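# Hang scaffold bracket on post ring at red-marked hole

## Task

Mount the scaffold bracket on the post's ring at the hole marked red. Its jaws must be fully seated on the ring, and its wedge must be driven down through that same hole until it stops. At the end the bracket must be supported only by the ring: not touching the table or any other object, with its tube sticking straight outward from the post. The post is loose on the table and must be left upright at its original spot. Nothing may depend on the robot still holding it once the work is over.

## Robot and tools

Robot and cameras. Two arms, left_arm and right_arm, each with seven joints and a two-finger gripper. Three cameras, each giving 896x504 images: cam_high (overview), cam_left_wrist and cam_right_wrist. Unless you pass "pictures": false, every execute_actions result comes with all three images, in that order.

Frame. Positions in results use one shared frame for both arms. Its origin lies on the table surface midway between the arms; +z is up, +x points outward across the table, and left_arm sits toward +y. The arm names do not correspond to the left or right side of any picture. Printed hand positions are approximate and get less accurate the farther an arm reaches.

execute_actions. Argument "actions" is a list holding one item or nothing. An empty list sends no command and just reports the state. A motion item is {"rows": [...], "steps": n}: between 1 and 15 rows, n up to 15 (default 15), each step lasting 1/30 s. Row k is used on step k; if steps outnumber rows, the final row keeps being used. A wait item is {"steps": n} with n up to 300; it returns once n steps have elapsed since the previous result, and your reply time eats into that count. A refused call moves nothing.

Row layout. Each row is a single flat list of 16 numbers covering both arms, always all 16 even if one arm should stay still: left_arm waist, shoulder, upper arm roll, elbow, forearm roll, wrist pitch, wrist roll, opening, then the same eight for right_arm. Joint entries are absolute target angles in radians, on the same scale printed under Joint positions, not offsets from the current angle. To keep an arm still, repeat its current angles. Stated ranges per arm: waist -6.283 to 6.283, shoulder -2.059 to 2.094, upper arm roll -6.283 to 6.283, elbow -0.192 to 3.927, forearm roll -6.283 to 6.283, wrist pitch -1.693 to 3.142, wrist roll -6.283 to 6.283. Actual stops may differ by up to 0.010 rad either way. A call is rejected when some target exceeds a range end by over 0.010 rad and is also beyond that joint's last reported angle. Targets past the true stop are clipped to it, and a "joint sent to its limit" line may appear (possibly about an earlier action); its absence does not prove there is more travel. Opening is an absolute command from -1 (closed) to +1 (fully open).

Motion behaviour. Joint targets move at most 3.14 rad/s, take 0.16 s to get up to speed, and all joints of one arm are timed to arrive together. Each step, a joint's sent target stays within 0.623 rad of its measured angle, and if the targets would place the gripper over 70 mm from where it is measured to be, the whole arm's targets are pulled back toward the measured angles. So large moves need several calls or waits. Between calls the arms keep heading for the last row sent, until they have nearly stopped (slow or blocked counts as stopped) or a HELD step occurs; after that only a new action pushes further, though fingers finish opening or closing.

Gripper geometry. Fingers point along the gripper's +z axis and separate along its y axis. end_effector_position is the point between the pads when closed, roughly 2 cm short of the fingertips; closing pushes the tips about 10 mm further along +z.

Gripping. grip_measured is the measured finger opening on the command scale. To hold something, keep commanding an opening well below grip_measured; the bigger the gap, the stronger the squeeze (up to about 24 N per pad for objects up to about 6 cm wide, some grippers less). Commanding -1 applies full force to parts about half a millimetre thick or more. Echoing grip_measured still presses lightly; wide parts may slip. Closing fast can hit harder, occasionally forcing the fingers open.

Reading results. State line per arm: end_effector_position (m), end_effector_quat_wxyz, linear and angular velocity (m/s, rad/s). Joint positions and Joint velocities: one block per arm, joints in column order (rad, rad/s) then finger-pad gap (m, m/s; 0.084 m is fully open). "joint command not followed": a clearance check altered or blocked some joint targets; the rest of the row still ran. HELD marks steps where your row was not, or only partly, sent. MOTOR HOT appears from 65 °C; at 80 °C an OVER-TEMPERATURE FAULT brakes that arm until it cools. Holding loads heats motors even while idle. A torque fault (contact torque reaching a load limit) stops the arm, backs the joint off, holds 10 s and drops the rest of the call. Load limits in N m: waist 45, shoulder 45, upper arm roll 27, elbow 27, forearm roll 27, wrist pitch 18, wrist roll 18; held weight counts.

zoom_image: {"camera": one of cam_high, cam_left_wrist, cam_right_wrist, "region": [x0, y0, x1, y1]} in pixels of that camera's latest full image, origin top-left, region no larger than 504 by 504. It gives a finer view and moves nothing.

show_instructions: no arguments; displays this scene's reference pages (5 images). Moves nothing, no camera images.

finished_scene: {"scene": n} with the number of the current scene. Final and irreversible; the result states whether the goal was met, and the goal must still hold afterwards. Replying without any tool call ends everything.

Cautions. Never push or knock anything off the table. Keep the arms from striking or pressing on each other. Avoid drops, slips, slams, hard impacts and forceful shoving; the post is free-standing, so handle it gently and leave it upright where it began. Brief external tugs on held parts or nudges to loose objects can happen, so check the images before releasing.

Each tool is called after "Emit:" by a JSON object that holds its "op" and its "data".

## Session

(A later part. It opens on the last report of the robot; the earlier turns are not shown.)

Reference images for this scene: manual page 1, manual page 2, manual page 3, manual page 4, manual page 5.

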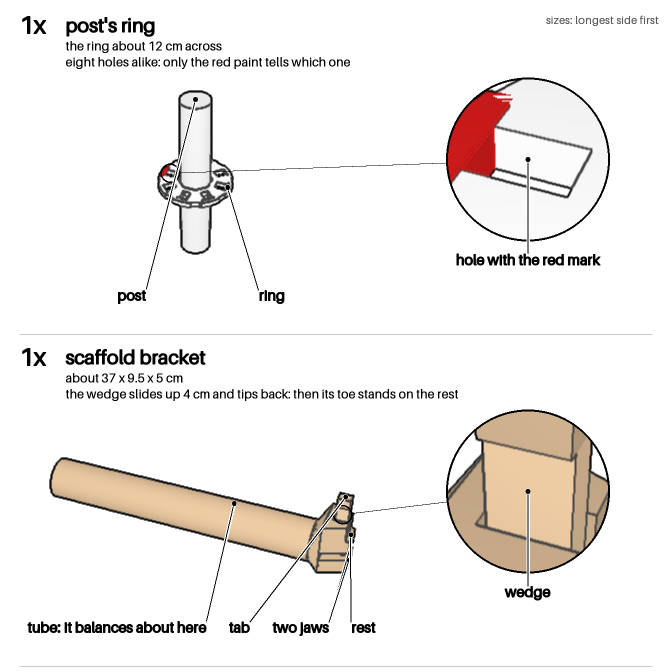

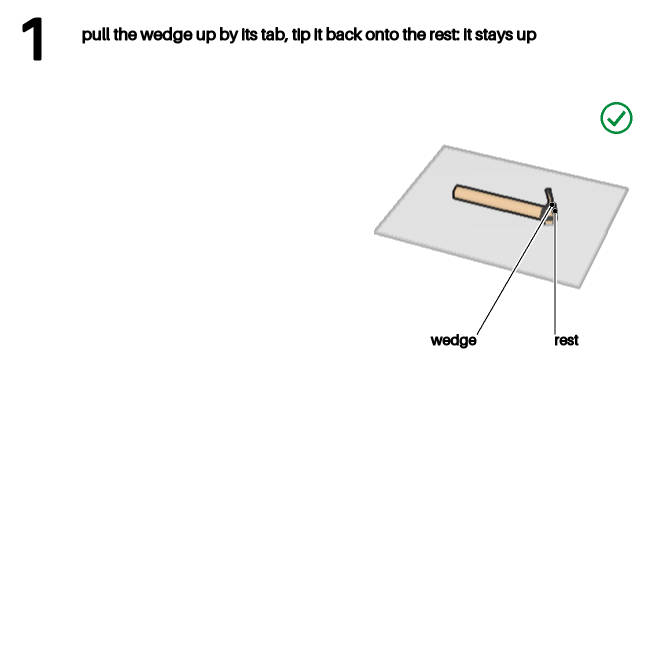

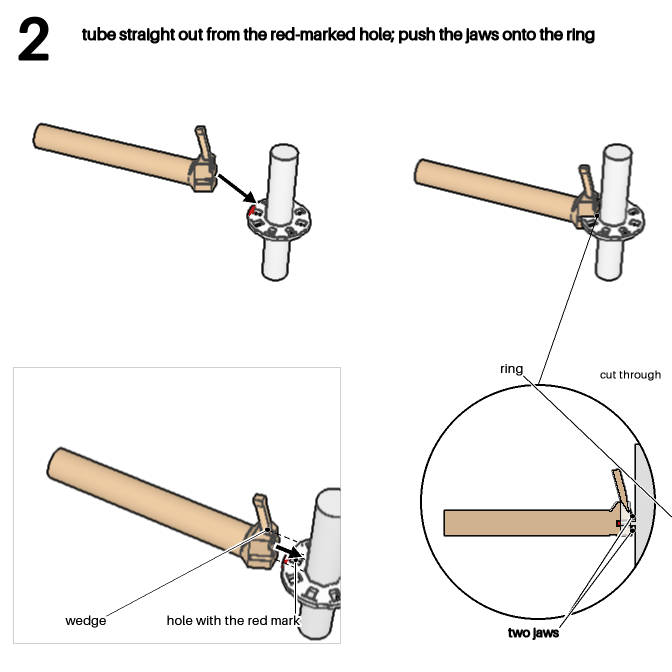

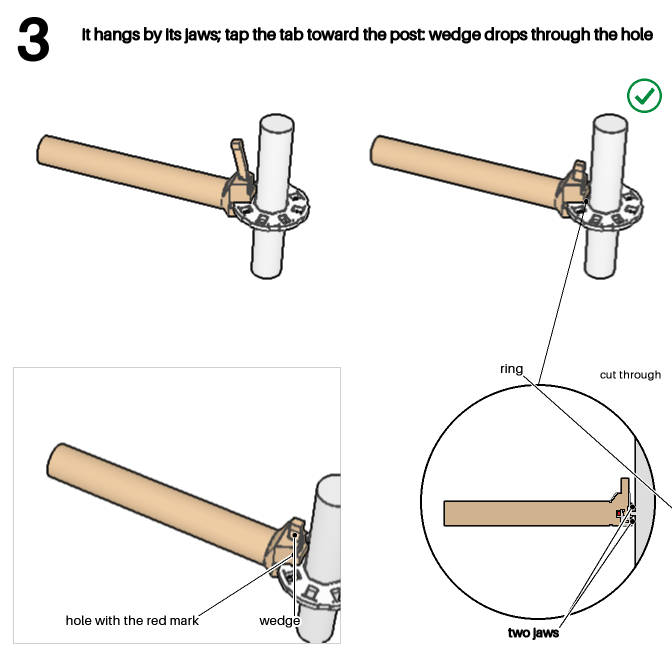

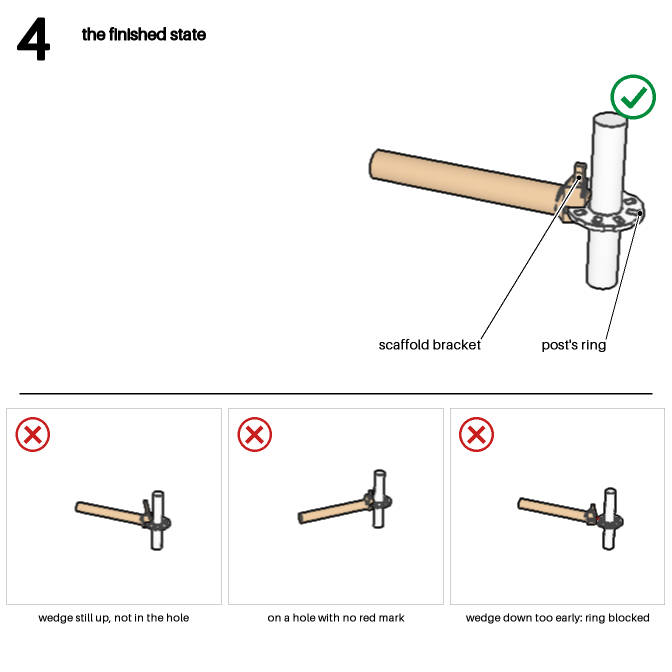

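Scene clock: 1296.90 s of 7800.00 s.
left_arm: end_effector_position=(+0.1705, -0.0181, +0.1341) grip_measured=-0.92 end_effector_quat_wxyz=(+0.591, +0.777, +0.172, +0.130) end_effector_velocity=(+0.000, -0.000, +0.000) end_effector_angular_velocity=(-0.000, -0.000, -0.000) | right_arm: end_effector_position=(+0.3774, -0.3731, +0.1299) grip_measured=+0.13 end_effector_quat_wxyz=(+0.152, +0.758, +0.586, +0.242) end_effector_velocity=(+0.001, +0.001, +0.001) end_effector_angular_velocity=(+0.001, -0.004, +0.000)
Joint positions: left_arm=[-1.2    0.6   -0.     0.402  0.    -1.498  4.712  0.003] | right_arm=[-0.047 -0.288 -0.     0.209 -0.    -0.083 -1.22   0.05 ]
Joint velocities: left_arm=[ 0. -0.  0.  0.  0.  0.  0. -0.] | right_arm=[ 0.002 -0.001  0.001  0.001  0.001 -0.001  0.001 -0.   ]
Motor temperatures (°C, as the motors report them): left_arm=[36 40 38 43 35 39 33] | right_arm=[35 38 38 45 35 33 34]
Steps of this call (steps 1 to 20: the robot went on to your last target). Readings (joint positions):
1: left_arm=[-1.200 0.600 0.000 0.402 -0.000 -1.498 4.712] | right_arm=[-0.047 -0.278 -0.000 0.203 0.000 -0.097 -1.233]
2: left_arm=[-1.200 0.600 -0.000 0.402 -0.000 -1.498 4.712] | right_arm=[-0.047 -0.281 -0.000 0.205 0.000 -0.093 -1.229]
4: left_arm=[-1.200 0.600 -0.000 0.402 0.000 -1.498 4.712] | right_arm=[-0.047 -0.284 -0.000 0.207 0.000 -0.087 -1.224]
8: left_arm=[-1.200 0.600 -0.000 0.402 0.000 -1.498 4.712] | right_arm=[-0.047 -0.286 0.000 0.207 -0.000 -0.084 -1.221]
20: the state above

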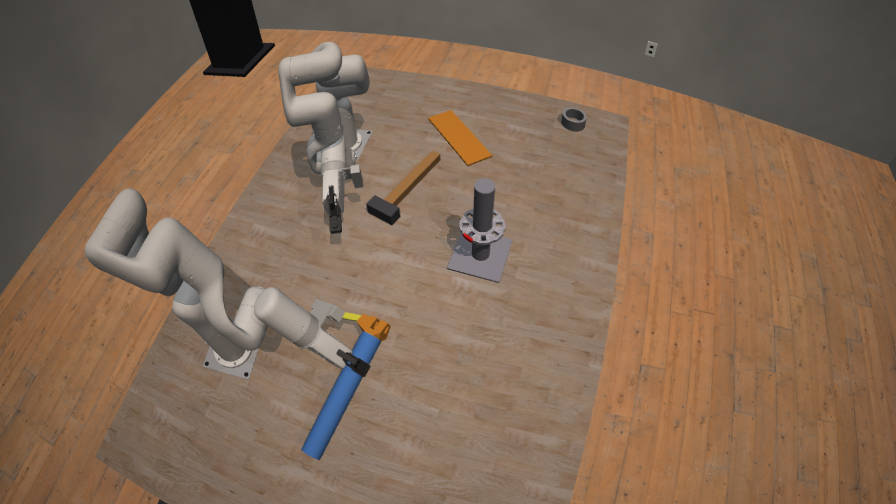

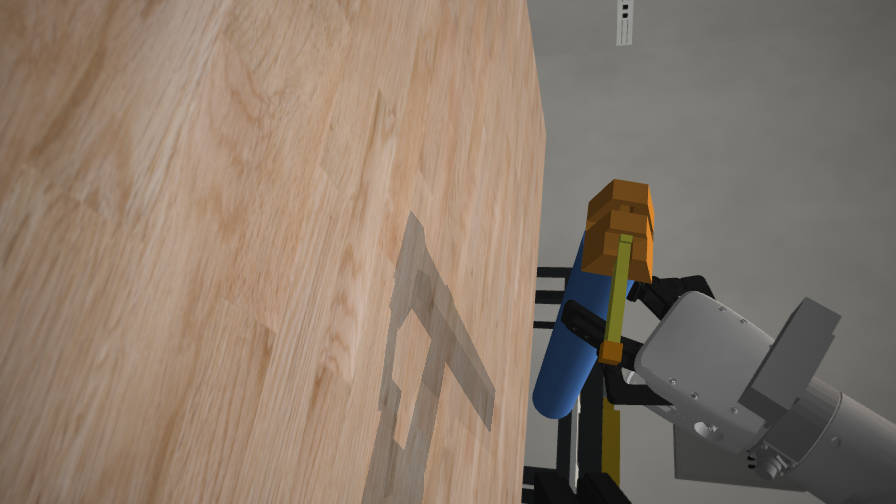

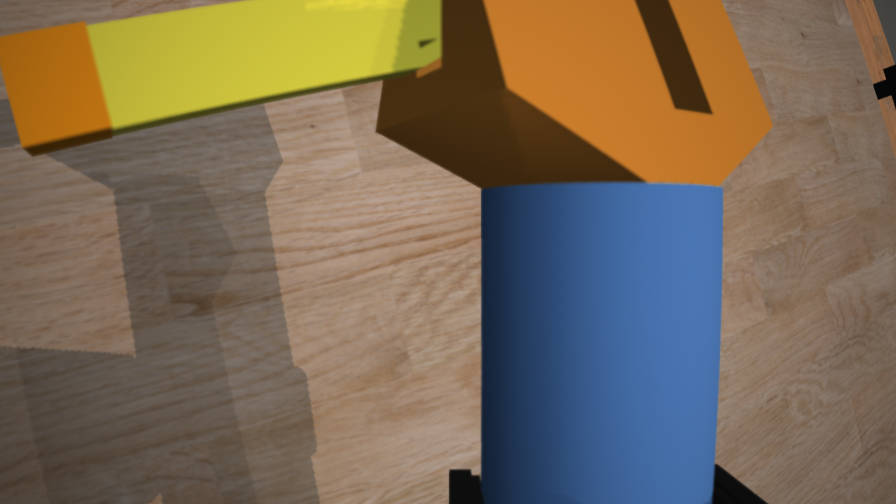

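Emit:
{"op": "execute_actions", "data": {"actions": [{"rows": [[-1.2,0.6,0,0.4018,0,-1.4982,4.712,-0.9,-0.0466,-0.2873,0,0.2107,0,-0.0799,-1.22,-1],[-1.2,0.6,0,0.4018,0,-1.4982,4.712,-0.9,-0.0466,-0.2861,0,0.2153,0,-0.0704,-1.22,-1],[-1.2,0.6,0,0.4018,0,-1.4982,4.712,-0.9,-0.0466,-0.2841,0,0.2229,0,-0.0546,-1.22,-1],[-1.2,0.6,0,0.4018,0,-1.4982,4.712,-0.9,-0.0466,-0.2812,0,0.2336,0,-0.0327,-1.22,-1],[-1.2,0.6,0,0.4018,0,-1.4982,4.712,-0.9,-0.0466,-0.2773,0,0.2473,0,-0.0048,-1.22,-1],[-1.2,0.6,0,0.4018,0,-1.4982,4.712,-0.9,-0.0466,-0.2723,0,0.2640,0,0.0289,-1.22,-1],[-1.2,0.6,0,0.4018,0,-1.4982,4.712,-0.9,-0.0466,-0.2662,0,0.2836,0,0.0681,-1.22,-1],[-1.2,0.6,0,0.4018,0,-1.4982,4.712,-0.9,-0.0466,-0.2587,0,0.3062,0,0.1125,-1.22,-1],[-1.2,0.6,0,0.4018,0,-1.4982,4.712,-0.9,-0.0466,-0.2497,0,0.3317,0,0.1618,-1.22,-1],[-1.2,0.6,0,0.4018,0,-1.4982,4.712,-0.9,-0.0466,-0.2390,0,0.3601,0,0.2156,-1.22,-1],[-1.2,0.6,0,0.4018,0,-1.4982,4.712,-0.9,-0.0466,-0.2266,0,0.3912,0,0.2736,-1.22,-1],[-1.2,0.6,0,0.4018,0,-1.4982,4.712,-0.9,-0.0466,-0.2123,0,0.4251,0,0.3352,-1.22,-1],[-1.2,0.6,0,0.4018,0,-1.4982,4.712,-0.9,-0.0466,-0.1958,0,0.4616,0,0.4002,-1.22,-1],[-1.2,0.6,0,0.4018,0,-1.4982,4.712,-0.9,-0.0466,-0.1772,0,0.5006,0,0.4680,-1.2239,-1],[-1.2,0.6,0,0.4018,0,-1.4982,4.712,-0.9,-0.0466,-0.1562,0,0.5420,0,0.5382,-1.2353,-1]], "steps": 15}], "pictures": false}}

Emit:
{"op": "execute_actions", "data": {"actions": [{"rows": [[-1.2,0.6,0,0.4018,0,-1.4982,4.712,-0.9,-0.0466,-0.1329,0,0.5857,0,0.6103,-1.2538,-1],[-1.2,0.6,0,0.4018,0,-1.4982,4.712,-0.9,-0.0466,-0.1071,0,0.6315,0,0.6839,-1.2783,-1],[-1.2,0.6,0,0.4018,0,-1.4982,4.712,-0.9,-0.0466,-0.0788,0,0.6793,0,0.7585,-1.3077,-1],[-1.2,0.6,0,0.4018,0,-1.4982,4.712,-0.9,-0.0466,-0.0480,0,0.7289,0,0.8337,-1.3406,-1],[-1.2,0.6,0,0.4018,0,-1.4982,4.712,-0.9,-0.0466,-0.0148,0,0.7801,0,0.9090,-1.3750,-1],[-1.2,0.6,0,0.4018,0,-1.4982,4.712,-0.9,-0.0466,0.0208,0,0.8326,0,0.9840,-1.4094,-1],[-1.2,0.6,0,0.4018,0,-1.4982,4.712,-0.9,-0.0466,0.0587,0,0.8863,0,1.0583,-1.4423,-1],[-1.2,0.6,0,0.4018,0,-1.4982,4.712,-0.9,-0.0466,0.0986,0,0.9409,0,1.1316,-1.4717,-1],[-1.2,0.6,0,0.4018,0,-1.4982,4.712,-0.9,-0.0466,0.1405,0,0.9961,0,1.2034,-1.4962,-1],[-1.2,0.6,0,0.4018,0,-1.4982,4.712,-0.9,-0.0466,0.1840,0,1.0516,0,1.2734,-1.5147,-1],[-1.2,0.6,0,0.4018,0,-1.4982,4.712,-0.9,-0.0466,0.2290,0,1.1072,0,1.3414,-1.5261,-1],[-1.2,0.6,0,0.4018,0,-1.4982,4.712,-0.9,-0.0466,0.2750,0,1.1625,0,1.4071,-1.53,-1],[-1.2,0.6,0,0.4018,0,-1.4982,4.712,-0.9,-0.0466,0.3218,0,1.2172,0,1.4701,-1.53,-1],[-1.2,0.6,0,0.4018,0,-1.4982,4.712,-0.9,-0.0466,0.3690,0,1.2711,0,1.5304,-1.53,-1],[-1.2,0.6,0,0.4018,0,-1.4982,4.712,-0.9,-0.0466,0.4162,0,1.3238,0,1.5876,-1.53,-1]], "steps": 15}], "pictures": false}}

Emit:
{"op": "execute_actions", "data": {"actions": [{"rows": [[-1.2,0.6,0,0.4018,0,-1.4982,4.712,-0.9,-0.0466,0.4630,0,1.3749,0,1.6416,-1.53,-1],[-1.2,0.6,0,0.4018,0,-1.4982,4.712,-0.9,-0.0466,0.5091,0,1.4242,0,1.6923,-1.53,-1],[-1.2,0.6,0,0.4018,0,-1.4982,4.712,-0.9,-0.0466,0.5538,0,1.4713,0,1.7396,-1.53,-1],[-1.2,0.6,0,0.4018,0,-1.4982,4.712,-0.9,-0.0466,0.5970,0,1.5160,0,1.7833,-1.53,-1],[-1.2,0.6,0,0.4018,0,-1.4982,4.712,-0.9,-0.0466,0.6380,0,1.5579,0,1.8233,-1.53,-1],[-1.2,0.6,0,0.4018,0,-1.4982,4.712,-0.9,-0.0466,0.6766,0,1.5967,0,1.8597,-1.53,-1],[-1.2,0.6,0,0.4018,0,-1.4982,4.712,-0.9,-0.0466,0.7123,0,1.6322,0,1.8923,-1.53,-1],[-1.2,0.6,0,0.4018,0,-1.4982,4.712,-0.9,-0.0466,0.7447,0,1.6642,0,1.9212,-1.53,-1],[-1.2,0.6,0,0.4018,0,-1.4982,4.712,-0.9,-0.0466,0.7736,0,1.6924,0,1.9462,-1.53,-1],[-1.2,0.6,0,0.4018,0,-1.4982,4.712,-0.9,-0.0466,0.7985,0,1.7166,0,1.9674,-1.53,-1],[-1.2,0.6,0,0.4018,0,-1.4982,4.712,-0.9,-0.0466,0.8193,0,1.7366,0,1.9847,-1.53,-1],[-1.2,0.6,0,0.4018,0,-1.4982,4.712,-0.9,-0.0466,0.8358,0,1.7524,0,1.9982,-1.53,-1],[-1.2,0.6,0,0.4018,0,-1.4982,4.712,-0.9,-0.0466,0.8476,0,1.7637,0,2.0079,-1.53,-1],[-1.2,0.6,0,0.4018,0,-1.4982,4.712,-0.9,-0.0466,0.8548,0,1.7705,0,2.0137,-1.53,-1],[-1.2,0.6,0,0.4018,0,-1.4982,4.712,-0.9,-0.0466,0.8572,0,1.7728,0,2.0156,-1.53,-1]], "steps": 15}], "pictures": false}}

Emit:
{"op": "execute_actions", "data": {"actions": [{"steps": 14}]}}

Scene clock: 1383.33 s of 7800.00 s.
left_arm: end_effector_position=(+0.1705, -0.0181, +0.1341) grip_measured=-0.92 end_effector_quat_wxyz=(+0.591, +0.777, +0.172, +0.130) end_effector_velocity=(-0.001, +0.001, -0.001) end_effector_angular_velocity=(+0.002, +0.001, -0.001) | right_arm: end_effector_position=(+0.3814, -0.3728, +0.1189) grip_measured=+0.13 end_effector_quat_wxyz=(+0.092, +0.779, +0.602, +0.146) end_effector_velocity=(+0.002, -0.000, -0.031) end_effector_angular_velocity=(-0.104, +1.073, +0.003)
Joint positions: left_arm=[-1.2    0.6    0.     0.402 -0.    -1.498  4.712  0.003] | right_arm=[-0.047 -0.225 -0.     0.39   0.     0.268 -1.22   0.05 ]
Joint velocities: left_arm=[-0.    -0.    -0.    -0.003  0.    -0.     0.    -0.   ] | right_arm=[-0.001  0.369 -0.     0.877 -0.001  1.586 -0.003 -0.   ]
Motor temperatures (°C, as the motors report them): left_arm=[36 40 38 43 35 39 33] | right_arm=[35 38 38 51 35 36 34]
Steps of this call (steps 1 to 15: the robot went on to your last target; steps 16 to 90: nothing new was sent; then 82.93 s passed at rest; steps 91 to 105: all 15 steps of this action). Readings (joint positions):
91: left_arm=[-1.200 0.600 -0.000 0.402 0.000 -1.498 4.712] | right_arm=[-0.047 -0.288 0.000 0.209 0.000 -0.083 -1.220]
92: left_arm=[-1.200 0.600 -0.000 0.402 -0.000 -1.498 4.712] | right_arm=[-0.047 -0.288 -0.000 0.210 -0.000 -0.082 -1.220]
94: left_arm=[-1.200 0.600 0.000 0.402 0.000 -1.498 4.712] | right_arm=[-0.047 -0.287 0.000 0.214 -0.000 -0.073 -1.220]
98: left_arm=[-1.200 0.600 -0.000 0.402 0.000 -1.498 4.712] | right_arm=[-0.047 -0.278 0.000 0.245 -0.000 -0.009 -1.220]
105: the state above

Scene clock: 1383.83 s of 7800.00 s.
left_arm: end_effector_position=(+0.1705, -0.0181, +0.1341) grip_measured=-0.92 end_effector_quat_wxyz=(+0.591, +0.777, +0.172, +0.130) end_effector_velocity=(+0.001, -0.001, +0.001) end_effector_angular_velocity=(-0.003, -0.000, +0.001) | right_arm: end_effector_position=(+0.3676, -0.3740, +0.1201) grip_measured=+0.13 end_effector_quat_wxyz=(-0.131, +0.685, +0.699, -0.156) end_effector_velocity=(-0.025, -0.003, +0.009) end_effector_angular_velocity=(-0.013, +1.724, +0.348)
Joint positions: left_arm=[-1.2    0.6   -0.     0.402 -0.    -1.498  4.712  0.003] | right_arm=[-0.047  0.2    0.     1.066 -0.     1.277 -1.496  0.05 ]
Joint velocities: left_arm=[ 0.001  0.     0.     0.003  0.    -0.    -0.001 -0.   ] | right_arm=[-0.     1.335 -0.     1.665  0.     2.048 -0.38   0.   ]
Motor temperatures (°C, as the motors report them): left_arm=[36 40 38 43 35 39 33] | right_arm=[35 38 38 51 35 36 34]
Steps of this call (steps 1 to 15: all 15 steps of this action). Readings (joint positions):
1: left_arm=[-1.200 0.600 0.000 0.402 -0.000 -1.498 4.712] | right_arm=[-0.047 -0.212 -0.000 0.421 0.000 0.323 -1.221]
2: left_arm=[-1.200 0.600 0.000 0.402 -0.000 -1.498 4.712] | right_arm=[-0.047 -0.197 -0.000 0.454 0.000 0.381 -1.222]
4: left_arm=[-1.200 0.600 0.000 0.402 -0.000 -1.498 4.712] | right_arm=[-0.047 -0.161 -0.000 0.527 0.000 0.505 -1.236]
8: left_arm=[-1.200 0.600 0.000 0.402 0.000 -1.498 4.712] | right_arm=[-0.047 -0.062 -0.000 0.700 -0.000 0.778 -1.325]
15: the state above

Scene clock: 1384.33 s of 7800.00 s.
left_arm: end_effector_position=(+0.1705, -0.0181, +0.1341) grip_measured=-0.92 end_effector_quat_wxyz=(+0.591, +0.777, +0.172, +0.130) end_effector_velocity=(+0.000, -0.000, +0.000) end_effector_angular_velocity=(-0.000, -0.001, -0.000) | right_arm: end_effector_position=(+0.3627, -0.3745, +0.0932) grip_measured=+0.13 end_effector_quat_wxyz=(-0.332, +0.594, +0.627, -0.380) end_effector_velocity=(-0.008, -0.001, -0.053) end_effector_angular_velocity=(-0.047, +0.503, +0.000)
Joint positions: left_arm=[-1.2    0.6   -0.     0.402  0.    -1.498  4.712  0.003] | right_arm=[-0.047  0.81   0.     1.724 -0.     1.971 -1.53   0.05 ]
Joint velocities: left_arm=[-0.    -0.     0.     0.001  0.    -0.     0.001 -0.   ] | right_arm=[-0.     0.554  0.     0.533 -0.     0.484 -0.001 -0.   ]
Motor temperatures (°C, as the motors report them): left_arm=[36 40 38 43 35 39 33] | right_arm=[35 38 38 51 35 36 34]
Steps of this call (steps 1 to 15: all 15 steps of this action). Readings (joint positions):
1: left_arm=[-1.200 0.600 -0.000 0.402 -0.000 -1.498 4.712] | right_arm=[-0.047 0.245 0.000 1.122 -0.000 1.345 -1.507]
2: left_arm=[-1.200 0.600 0.000 0.402 0.000 -1.498 4.712] | right_arm=[-0.047 0.292 0.000 1.178 -0.000 1.411 -1.514]
4: left_arm=[-1.200 0.600 -0.000 0.402 -0.000 -1.498 4.712] | right_arm=[-0.047 0.387 0.000 1.288 0.000 1.536 -1.522]
8: left_arm=[-1.200 0.600 -0.000 0.402 0.000 -1.498 4.712] | right_arm=[-0.047 0.576 -0.000 1.491 0.000 1.749 -1.528]
15: the state above

Scene clock: 1384.80 s of 7800.00 s.
left_arm: end_effector_position=(+0.1705, -0.0181, +0.1341) grip_measured=-0.92 end_effector_quat_wxyz=(+0.591, +0.777, +0.172, +0.130) end_effector_velocity=(+0.000, +0.000, -0.000) end_effector_angular_velocity=(+0.001, -0.000, +0.000) | right_arm: end_effector_position=(+0.3627, -0.3745, +0.0904) grip_measured=+0.13 end_effector_quat_wxyz=(-0.343, +0.586, +0.619, -0.394) end_effector_velocity=(-0.001, -0.000, -0.002) end_effector_angular_velocity=(-0.000, +0.008, +0.001)
Joint positions: left_arm=[-1.2    0.6    0.     0.402 -0.    -1.498  4.712  0.003] | right_arm=[-0.047  0.856 -0.     1.772  0.     2.015 -1.53   0.05 ]
Joint velocities: left_arm=[ 0.001  0.     0.    -0.001  0.     0.     0.001 -0.   ] | right_arm=[ 0.     0.008 -0.     0.003 -0.     0.003 -0.001  0.   ]
Motor temperatures (°C, as the motors report them): left_arm=[36 40 38 43 35 39 33] | right_arm=[35 38 38 51 35 36 34]
Steps of this call (steps 1 to 14: the robot went on to your last target). Readings (joint positions):
1: left_arm=[-1.200 0.600 -0.000 0.402 0.000 -1.498 4.712] | right_arm=[-0.047 0.826 0.000 1.739 -0.000 1.984 -1.530]
2: left_arm=[-1.200 0.600 0.000 0.402 -0.000 -1.498 4.712] | right_arm=[-0.047 0.837 0.000 1.749 -0.000 1.994 -1.530]
4: left_arm=[-1.200 0.600 0.000 0.402 -0.000 -1.498 4.712] | right_arm=[-0.047 0.847 -0.000 1.762 0.000 2.005 -1.530]
8: left_arm=[-1.200 0.600 -0.000 0.402 -0.000 -1.498 4.712] | right_arm=[-0.047 0.853 -0.000 1.771 0.000 2.013 -1.530]
14: the state above

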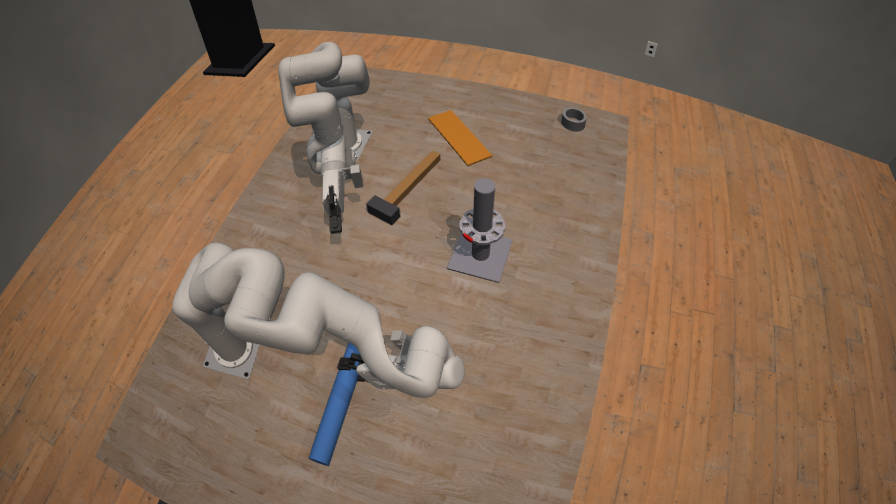

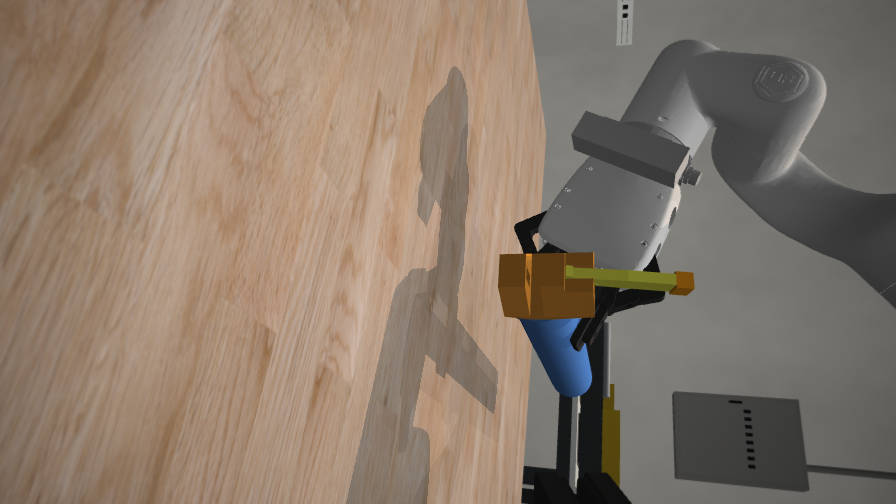

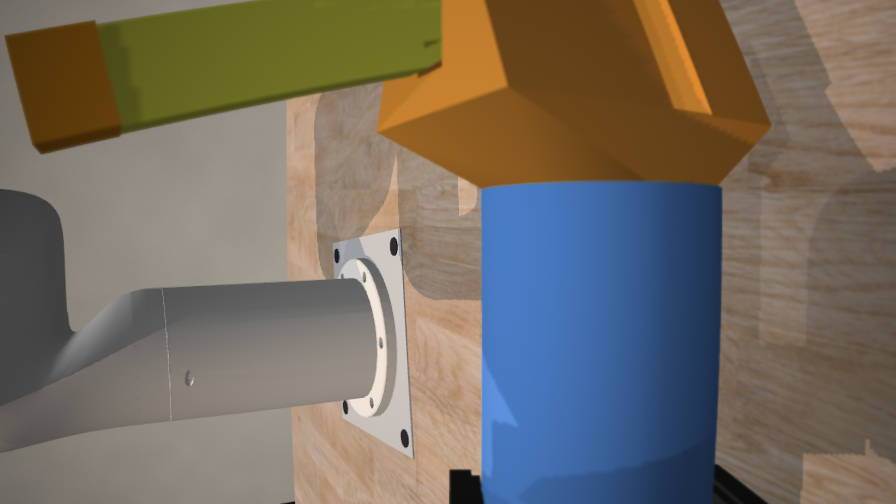

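Emit:
{"op": "execute_actions", "data": {"actions": [{"rows": [[-1.1999,0.6001,0,0.4025,0,-1.4968,4.7163,-0.85,-0.0455,0.8574,0,1.7728,0,2.0154,-1.5303,-1],[-1.1995,0.6005,0,0.4045,0,-1.4927,4.7290,-0.8,-0.0424,0.8579,0,1.7729,0,2.0150,-1.5311,-1],[-1.1988,0.6011,0,0.4079,0,-1.4859,4.7501,-0.75,-0.0371,0.8588,0,1.7730,0,2.0142,-1.5324,-1],[-1.1979,0.6019,0,0.4125,0,-1.4764,4.7794,-0.7,-0.0298,0.8600,0,1.7731,0,2.0131,-1.5342,-1],[-1.1968,0.6029,0,0.4184,0,-1.4644,4.8164,-0.65,-0.0206,0.8615,0,1.7733,0,2.0117,-1.5365,-1],[-1.1954,0.6041,0,0.4254,0,-1.4501,4.8608,-0.6,-0.0096,0.8634,0,1.7735,0,2.0101,-1.5393,-1],[-1.1938,0.6055,0,0.4336,0,-1.4334,4.9121,-0.55,0.0032,0.8655,0,1.7737,0,2.0082,-1.5425,-1],[-1.1920,0.6071,0,0.4427,0,-1.4148,4.9697,-0.5,0.0175,0.8679,0,1.7740,0,2.0061,-1.5460,-1],[-1.1901,0.6089,0,0.4528,0,-1.3943,5.0331,-0.45,0.0333,0.8706,0,1.7743,0,2.0037,-1.5500,-1],[-1.1880,0.6108,0,0.4637,0,-1.3722,5.1015,-0.4,0.0503,0.8734,0,1.7746,0,2.0012,-1.5543,-1],[-1.1857,0.6128,0,0.4752,0,-1.3486,5.1741,-0.35,0.0684,0.8764,0,1.7749,0,1.9985,-1.5588,-1],[-1.1833,0.6149,0,0.4873,0,-1.3240,5.2503,-0.3,0.0873,0.8796,0,1.7753,0,1.9957,-1.5635,-1],[-1.1809,0.6171,0,0.4998,0,-1.2985,5.3290,-0.25,0.1069,0.8829,0,1.7757,0,1.9927,-1.5684,-1],[-1.1784,0.6193,0,0.5126,0,-1.2724,5.4096,-0.2,0.1270,0.8862,0,1.7760,0,1.9898,-1.5734,-1],[-1.1759,0.6216,0,0.5256,0,-1.2461,5.4910,-0.15,0.1473,0.8896,0,1.7764,0,1.9868,-1.5785,-1]], "steps": 15}], "pictures": false}}

Emit:
{"op": "execute_actions", "data": {"actions": [{"rows": [[-1.1734,0.6239,0,0.5385,0,-1.2198,5.5724,-0.08,0.1675,0.8930,0,1.7768,0,1.9837,-1.5836,-1],[-1.1709,0.6261,0,0.5513,0,-1.1937,5.6530,0.0,0.1876,0.8963,0,1.7771,0,1.9808,-1.5886,-1],[-1.1685,0.6283,0,0.5638,0,-1.1682,5.7317,0.08,0.2072,0.8996,0,1.7775,0,1.9778,-1.5935,-1],[-1.1661,0.6304,0,0.5759,0,-1.1436,5.8079,0.16,0.2261,0.9028,0,1.7779,0,1.9750,-1.5982,-1],[-1.1639,0.6324,0,0.5874,0,-1.1201,5.8805,0.24,0.2442,0.9058,0,1.7782,0,1.9723,-1.6028,-1],[-1.1617,0.6343,0,0.5983,0,-1.0979,5.9489,0.32,0.2612,0.9086,0,1.7785,0,1.9698,-1.6070,-1],[-1.1598,0.6361,0,0.6084,0,-1.0774,6.0123,0.4,0.2770,0.9113,0,1.7788,0,1.9674,-1.6110,-1],[-1.1580,0.6377,0,0.6175,0,-1.0588,6.0699,0.48,0.2913,0.9137,0,1.7791,0,1.9653,-1.6145,-1],[-1.1564,0.6391,0,0.6257,0,-1.0421,6.1212,0.56,0.3041,0.9158,0,1.7793,0,1.9634,-1.6177,-1],[-1.1550,0.6403,0,0.6327,0,-1.0278,6.1656,0.64,0.3151,0.9177,0,1.7795,0,1.9618,-1.6205,-1],[-1.1539,0.6413,0,0.6386,0,-1.0158,6.2026,0.7,0.3243,0.9192,0,1.7797,0,1.9604,-1.6228,-1],[-1.1530,0.6421,0,0.6432,0,-1.0063,6.2319,0.75,0.3316,0.9204,0,1.7798,0,1.9593,-1.6246,-1],[-1.1523,0.6427,0,0.6466,0,-0.9995,6.2530,0.75,0.3369,0.9213,0,1.7799,0,1.9585,-1.6259,-1],[-1.1519,0.6431,0,0.6486,0,-0.9954,6.2657,0.75,0.3400,0.9218,0,1.7800,0,1.9581,-1.6267,-1],[-1.1518,0.6432,0,0.6493,0,-0.9940,6.2700,0.75,0.3411,0.9220,0,1.7800,0,1.9579,-1.6270,-1]], "steps": 15}], "pictures": false}}

Emit:
{"op": "execute_actions", "data": {"actions": [{"steps": 14}]}}

Scene clock: 1505.30 s of 7800.00 s.
left_arm: end_effector_position=(+0.1860, -0.0354, +0.1105) grip_measured=-0.20 end_effector_quat_wxyz=(+0.516, +0.821, +0.004, +0.245) end_effector_velocity=(+0.068, -0.072, -0.101) end_effector_angular_velocity=(+1.116, -1.467, -0.609) | right_arm: end_effector_position=(+0.3552, -0.3264, +0.0787) grip_measured=+0.13 end_effector_quat_wxyz=(-0.325, +0.535, +0.663, -0.410) end_effector_velocity=(-0.046, +0.206, -0.049) end_effector_angular_velocity=(+0.119, +0.028, +0.604)
Joint positions: left_arm=[-1.186  0.612  0.     0.471 -0.    -1.356  5.15   0.035] | right_arm=[ 0.079  0.878  0.001  1.775  0.     1.997 -1.561  0.05 ]
Joint velocities: left_arm=[ 0.06   0.054 -0.     0.307 -0.     0.624  1.926  0.067] | right_arm=[ 0.542  0.091  0.004  0.01   0.001 -0.08  -0.133  0.   ]
Motor temperatures (°C, as the motors report them): left_arm=[36 39 38 43 35 39 33] | right_arm=[35 41 38 49 35 35 34]
Steps of this call (steps 1 to 30: the robot went on to your last target; steps 31 to 90: nothing new was sent; then 117.00 s passed at rest; steps 91 to 105: all 15 steps of this action). Readings (joint positions):
91: left_arm=[-1.200 0.600 -0.000 0.402 -0.000 -1.498 4.712] | right_arm=[-0.047 0.857 -0.000 1.773 0.000 2.016 -1.530]
92: left_arm=[-1.200 0.600 -0.000 0.402 0.000 -1.498 4.713] | right_arm=[-0.046 0.857 -0.000 1.773 -0.000 2.016 -1.530]
94: left_arm=[-1.200 0.600 -0.000 0.404 0.000 -1.494 4.725] | right_arm=[-0.044 0.858 -0.001 1.773 -0.000 2.015 -1.531]
98: left_arm=[-1.197 0.603 -0.000 0.416 0.000 -1.468 4.806] | right_arm=[-0.021 0.862 -0.002 1.774 -0.000 2.012 -1.537]
105: the state above

Scene clock: 1505.80 s of 7800.00 s.
left_arm: end_effector_position=(+0.2203, -0.0672, +0.0611) grip_measured=+0.75 end_effector_quat_wxyz=(+0.279, +0.772, -0.406, +0.401) end_effector_velocity=(+0.039, -0.031, -0.053) end_effector_angular_velocity=(+0.669, -0.794, -0.582) | right_arm: end_effector_position=(+0.3231, -0.2376, +0.0566) grip_measured=+0.13 end_effector_quat_wxyz=(-0.286, +0.428, +0.737, -0.438) end_effector_velocity=(-0.036, +0.070, -0.019) end_effector_angular_velocity=(+0.040, +0.021, +0.230)
Joint positions: left_arm=[-1.155  0.64   0.     0.632 -0.    -1.03   6.159  0.075] | right_arm=[ 0.324  0.919  0.001  1.779  0.     1.961 -1.622  0.05 ]
Joint velocities: left_arm=[0.037 0.033 0.001 0.19  0.    0.384 1.187 0.   ] | right_arm=[ 0.206  0.035 -0.002  0.004 -0.002 -0.03  -0.054  0.   ]
Motor temperatures (°C, as the motors report them): left_arm=[36 39 38 43 35 39 33] | right_arm=[35 41 38 49 35 35 34]
Steps of this call (steps 1 to 15: all 15 steps of this action). Readings (joint positions):
1: left_arm=[-1.184 0.614 0.000 0.482 -0.000 -1.335 5.216] | right_arm=[0.098 0.881 0.001 1.776 0.000 1.994 -1.566]
2: left_arm=[-1.182 0.616 0.000 0.493 -0.000 -1.313 5.285] | right_arm=[0.117 0.885 0.001 1.776 0.000 1.991 -1.571]
4: left_arm=[-1.178 0.620 0.000 0.516 -0.000 -1.266 5.431] | right_arm=[0.156 0.891 0.001 1.777 0.000 1.986 -1.580]
8: left_arm=[-1.168 0.628 0.000 0.564 -0.000 -1.168 5.731] | right_arm=[0.232 0.904 0.001 1.778 0.000 1.974 -1.599]
15: the state above

Scene clock: 1506.27 s of 7800.00 s.
left_arm: end_effector_position=(+0.2236, -0.0698, +0.0560) grip_measured=+0.75 end_effector_quat_wxyz=(+0.251, +0.754, -0.449, +0.409) end_effector_velocity=(+0.000, -0.000, -0.000) end_effector_angular_velocity=(+0.004, -0.005, -0.004) | right_arm: end_effector_position=(+0.3207, -0.2325, +0.0551) grip_measured=+0.13 end_effector_quat_wxyz=(-0.283, +0.421, +0.742, -0.439) end_effector_velocity=(-0.002, +0.003, -0.000) end_effector_angular_velocity=(+0.003, +0.003, +0.005)
Joint positions: left_arm=[-1.152  0.643 -0.     0.649  0.    -0.994  6.269  0.075] | right_arm=[ 0.341  0.922 -0.     1.78  -0.     1.958 -1.627  0.05 ]
Joint velocities: left_arm=[-0.001  0.     0.001  0.001 -0.     0.002  0.007 -0.   ] | right_arm=[ 0.004  0.001  0.003 -0.001  0.001 -0.    -0.001  0.   ]
Motor temperatures (°C, as the motors report them): left_arm=[36 39 38 43 35 39 33] | right_arm=[35 41 38 49 35 35 34]
Steps of this call (steps 1 to 14: the robot went on to your last target). Readings (joint positions):
1: left_arm=[-1.154 0.641 0.000 0.638 -0.000 -1.019 6.194] | right_arm=[0.330 0.920 0.001 1.780 0.000 1.960 -1.624]
2: left_arm=[-1.153 0.642 0.000 0.642 -0.000 -1.011 6.218] | right_arm=[0.334 0.921 0.001 1.780 0.000 1.959 -1.625]
4: left_arm=[-1.152 0.643 0.000 0.646 -0.000 -1.002 6.246] | right_arm=[0.337 0.921 -0.000 1.780 -0.000 1.959 -1.626]
8: left_arm=[-1.152 0.643 -0.000 0.648 0.000 -0.996 6.264] | right_arm=[0.339 0.922 -0.002 1.780 -0.000 1.958 -1.627]
14: the state above

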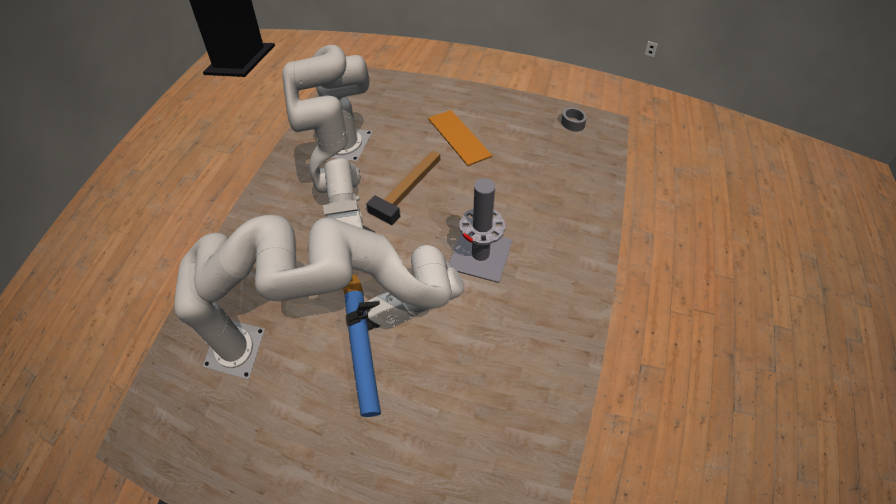

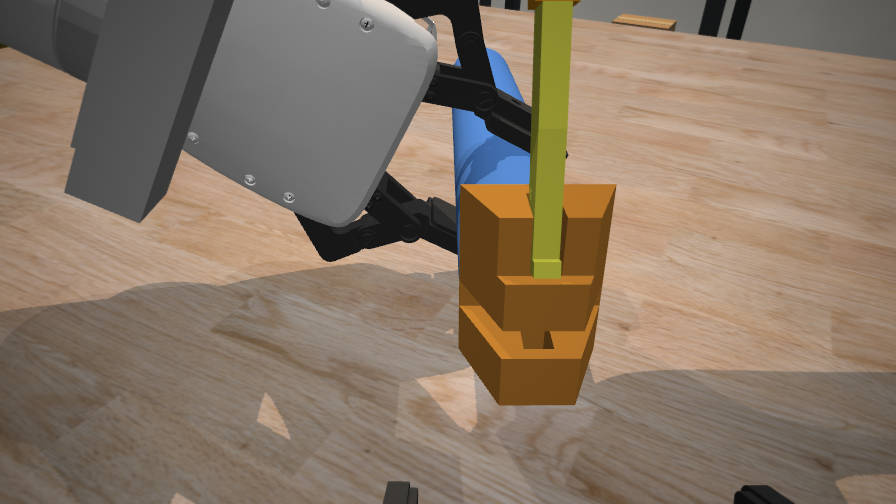

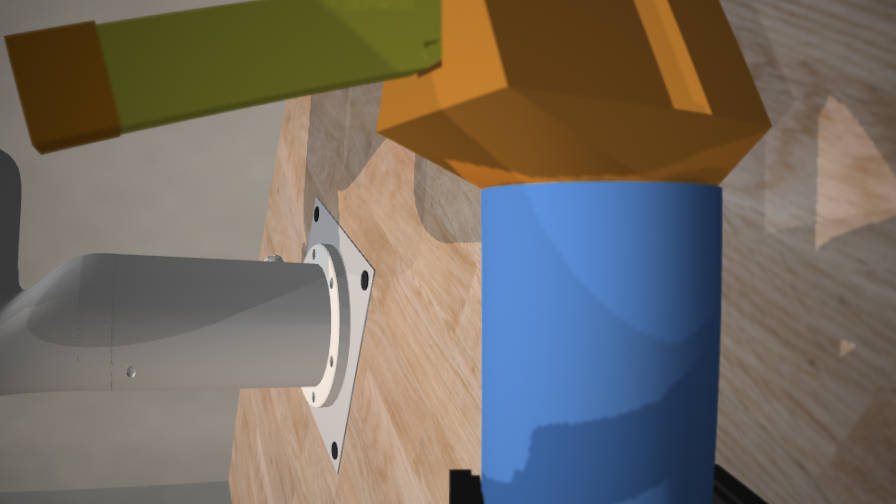

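Emit:
{"op": "execute_actions", "data": {"actions": []}}

Scene clock: 1543.67 s of 7800.00 s.
left_arm: end_effector_position=(+0.2237, -0.0699, +0.0560) grip_measured=+0.75 end_effector_quat_wxyz=(+0.251, +0.754, -0.449, +0.409) end_effector_velocity=(+0.001, +0.000, -0.000) end_effector_angular_velocity=(+0.000, -0.000, +0.001) | right_arm: end_effector_position=(+0.3205, -0.2322, +0.0550) grip_measured=+0.13 end_effector_quat_wxyz=(-0.283, +0.420, +0.742, -0.439) end_effector_velocity=(+0.000, +0.000, +0.001) end_effector_angular_velocity=(+0.001, -0.001, -0.001)
Joint positions: left_arm=[-1.152  0.643  0.     0.649 -0.    -0.994  6.27   0.075] | right_arm=[ 0.341  0.922  0.     1.78   0.     1.958 -1.627  0.05 ]
Joint velocities: left_arm=[ 0.001 -0.     0.    -0.    -0.001  0.     0.     0.   ] | right_arm=[-0.001 -0.001 -0.     0.     0.001  0.     0.    -0.   ]
Motor temperatures (°C, as the motors report them): left_arm=[36 40 38 43 35 39 33] | right_arm=[35 42 38 48 35 35 34]
Steps of this call (steps 1 to 30: the robot went on to your last target; steps 31 to 90: nothing new was sent; then 34.40 s passed at rest). Readings (joint positions):
1: left_arm=[-1.152 0.643 -0.000 0.649 0.000 -0.994 6.269] | right_arm=[0.341 0.922 -0.000 1.780 -0.000 1.958 -1.627]
2: left_arm=[-1.152 0.643 -0.000 0.649 0.000 -0.994 6.270] | right_arm=[0.341 0.922 -0.000 1.780 -0.000 1.958 -1.627]
4: left_arm=[-1.152 0.643 -0.000 0.649 0.000 -0.994 6.270] | right_arm=[0.341 0.922 -0.000 1.780 -0.000 1.958 -1.627]
8: left_arm=[-1.152 0.643 -0.000 0.649 0.000 -0.994 6.270] | right_arm=[0.341 0.922 -0.000 1.780 -0.000 1.958 -1.627]
90: the state above
All arms were judged still, so your last target was given up. Only a new action makes them travel on or press farther. Fingers that are still opening or closing keep moving.

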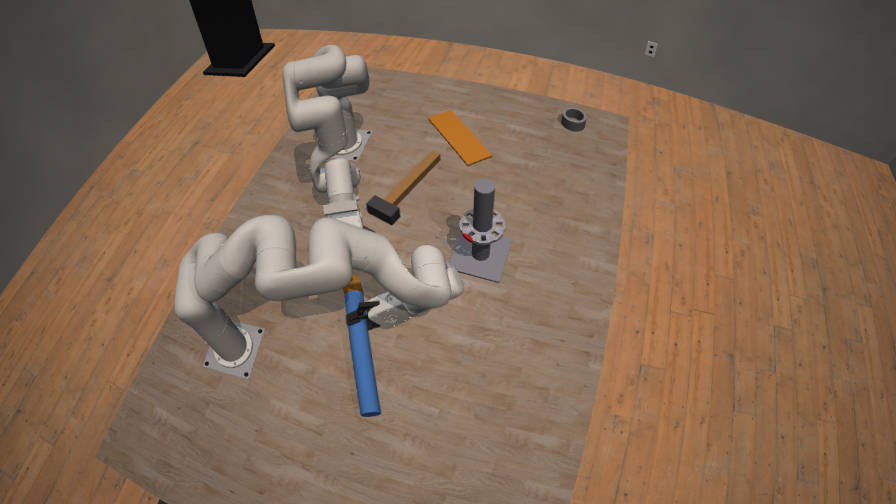

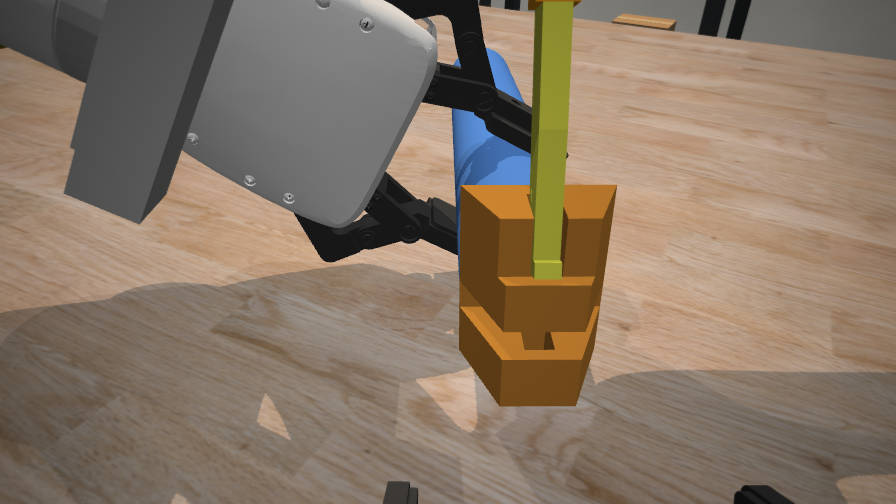

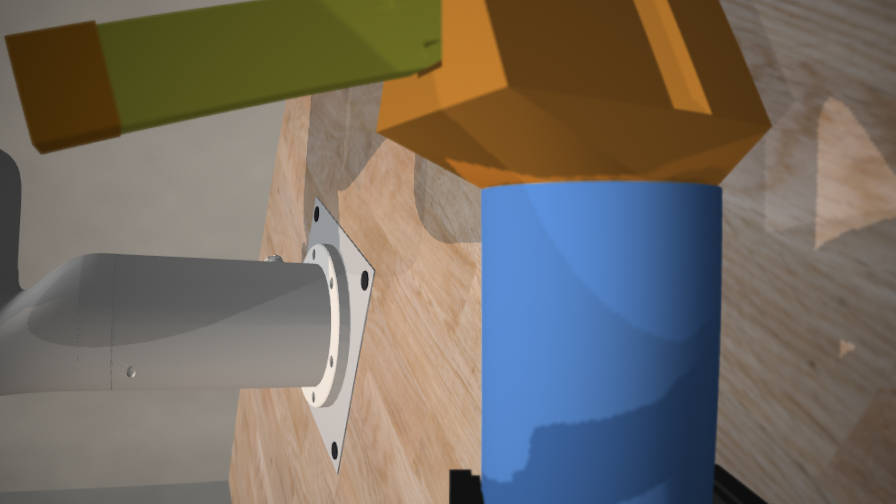

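Emit:
{"op": "show_instructions", "data": {}}

Reference images for this scene: manual page 1, manual page 2, manual page 3, manual page 4, manual page 5.

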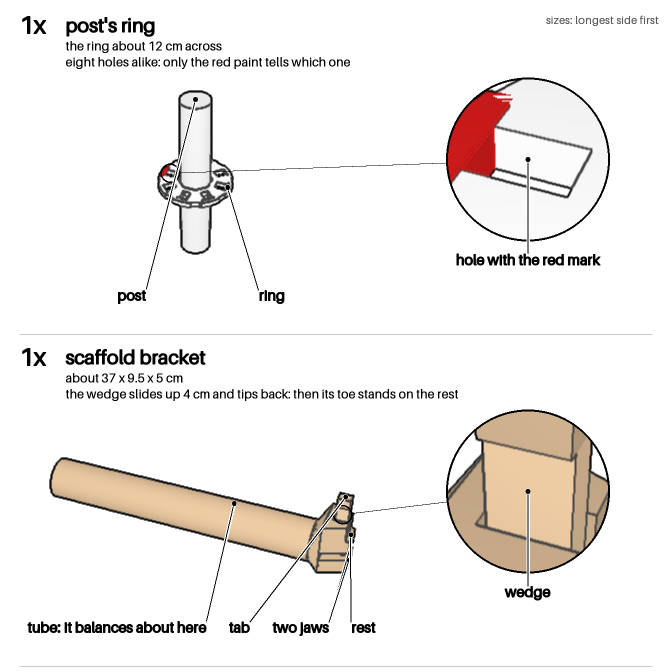

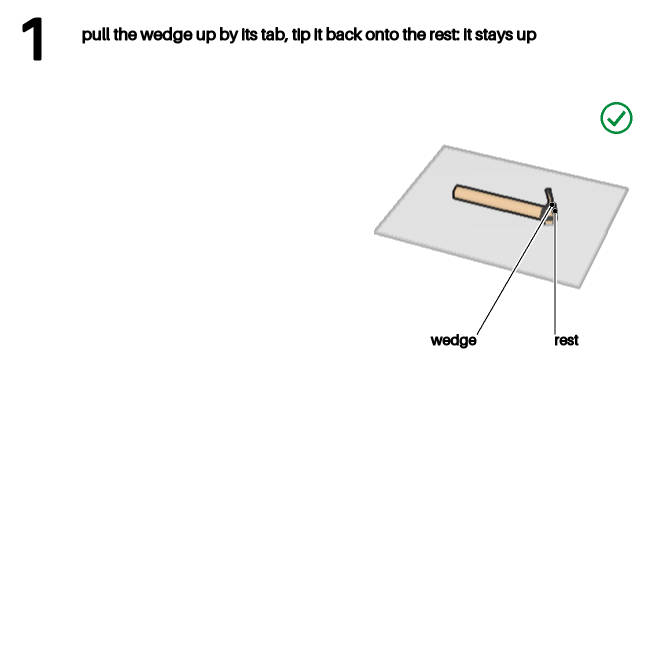

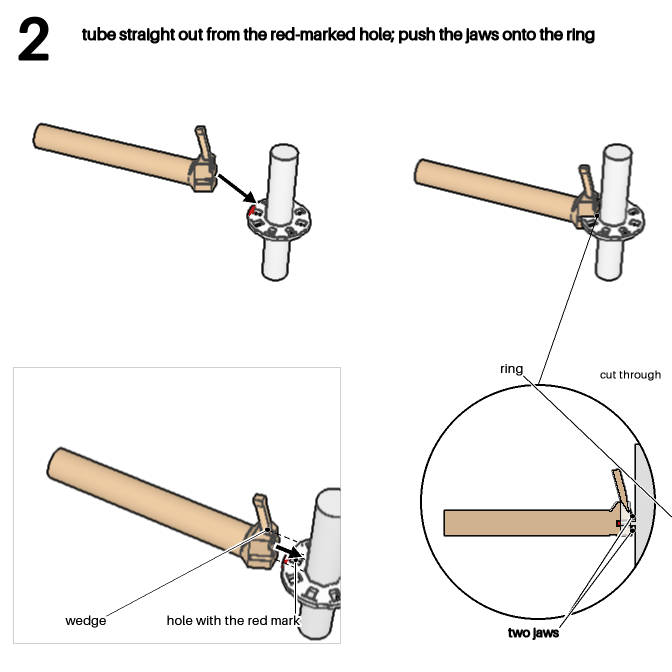

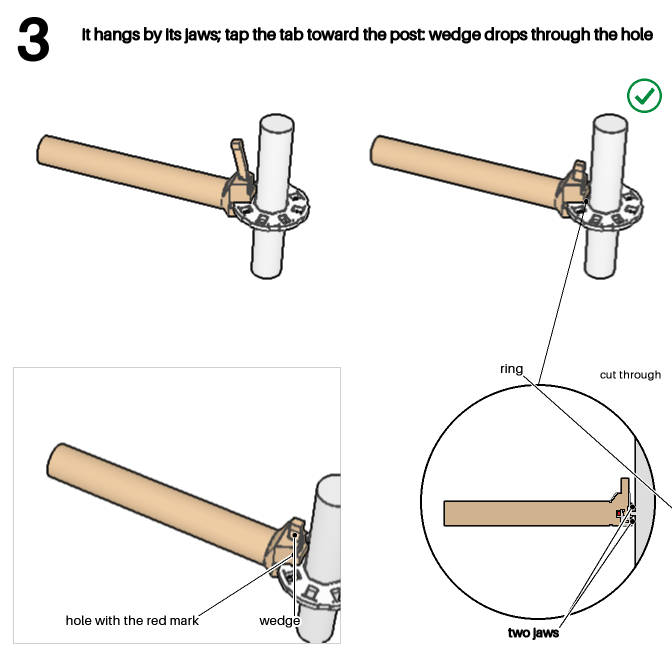

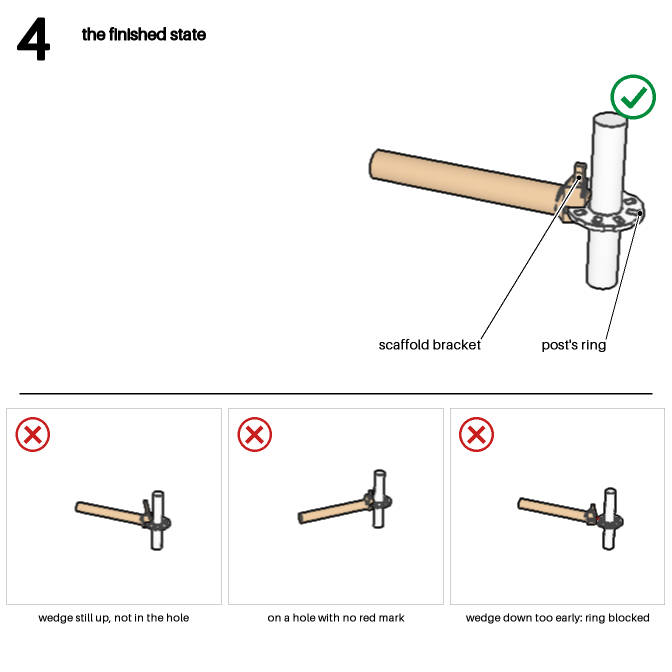

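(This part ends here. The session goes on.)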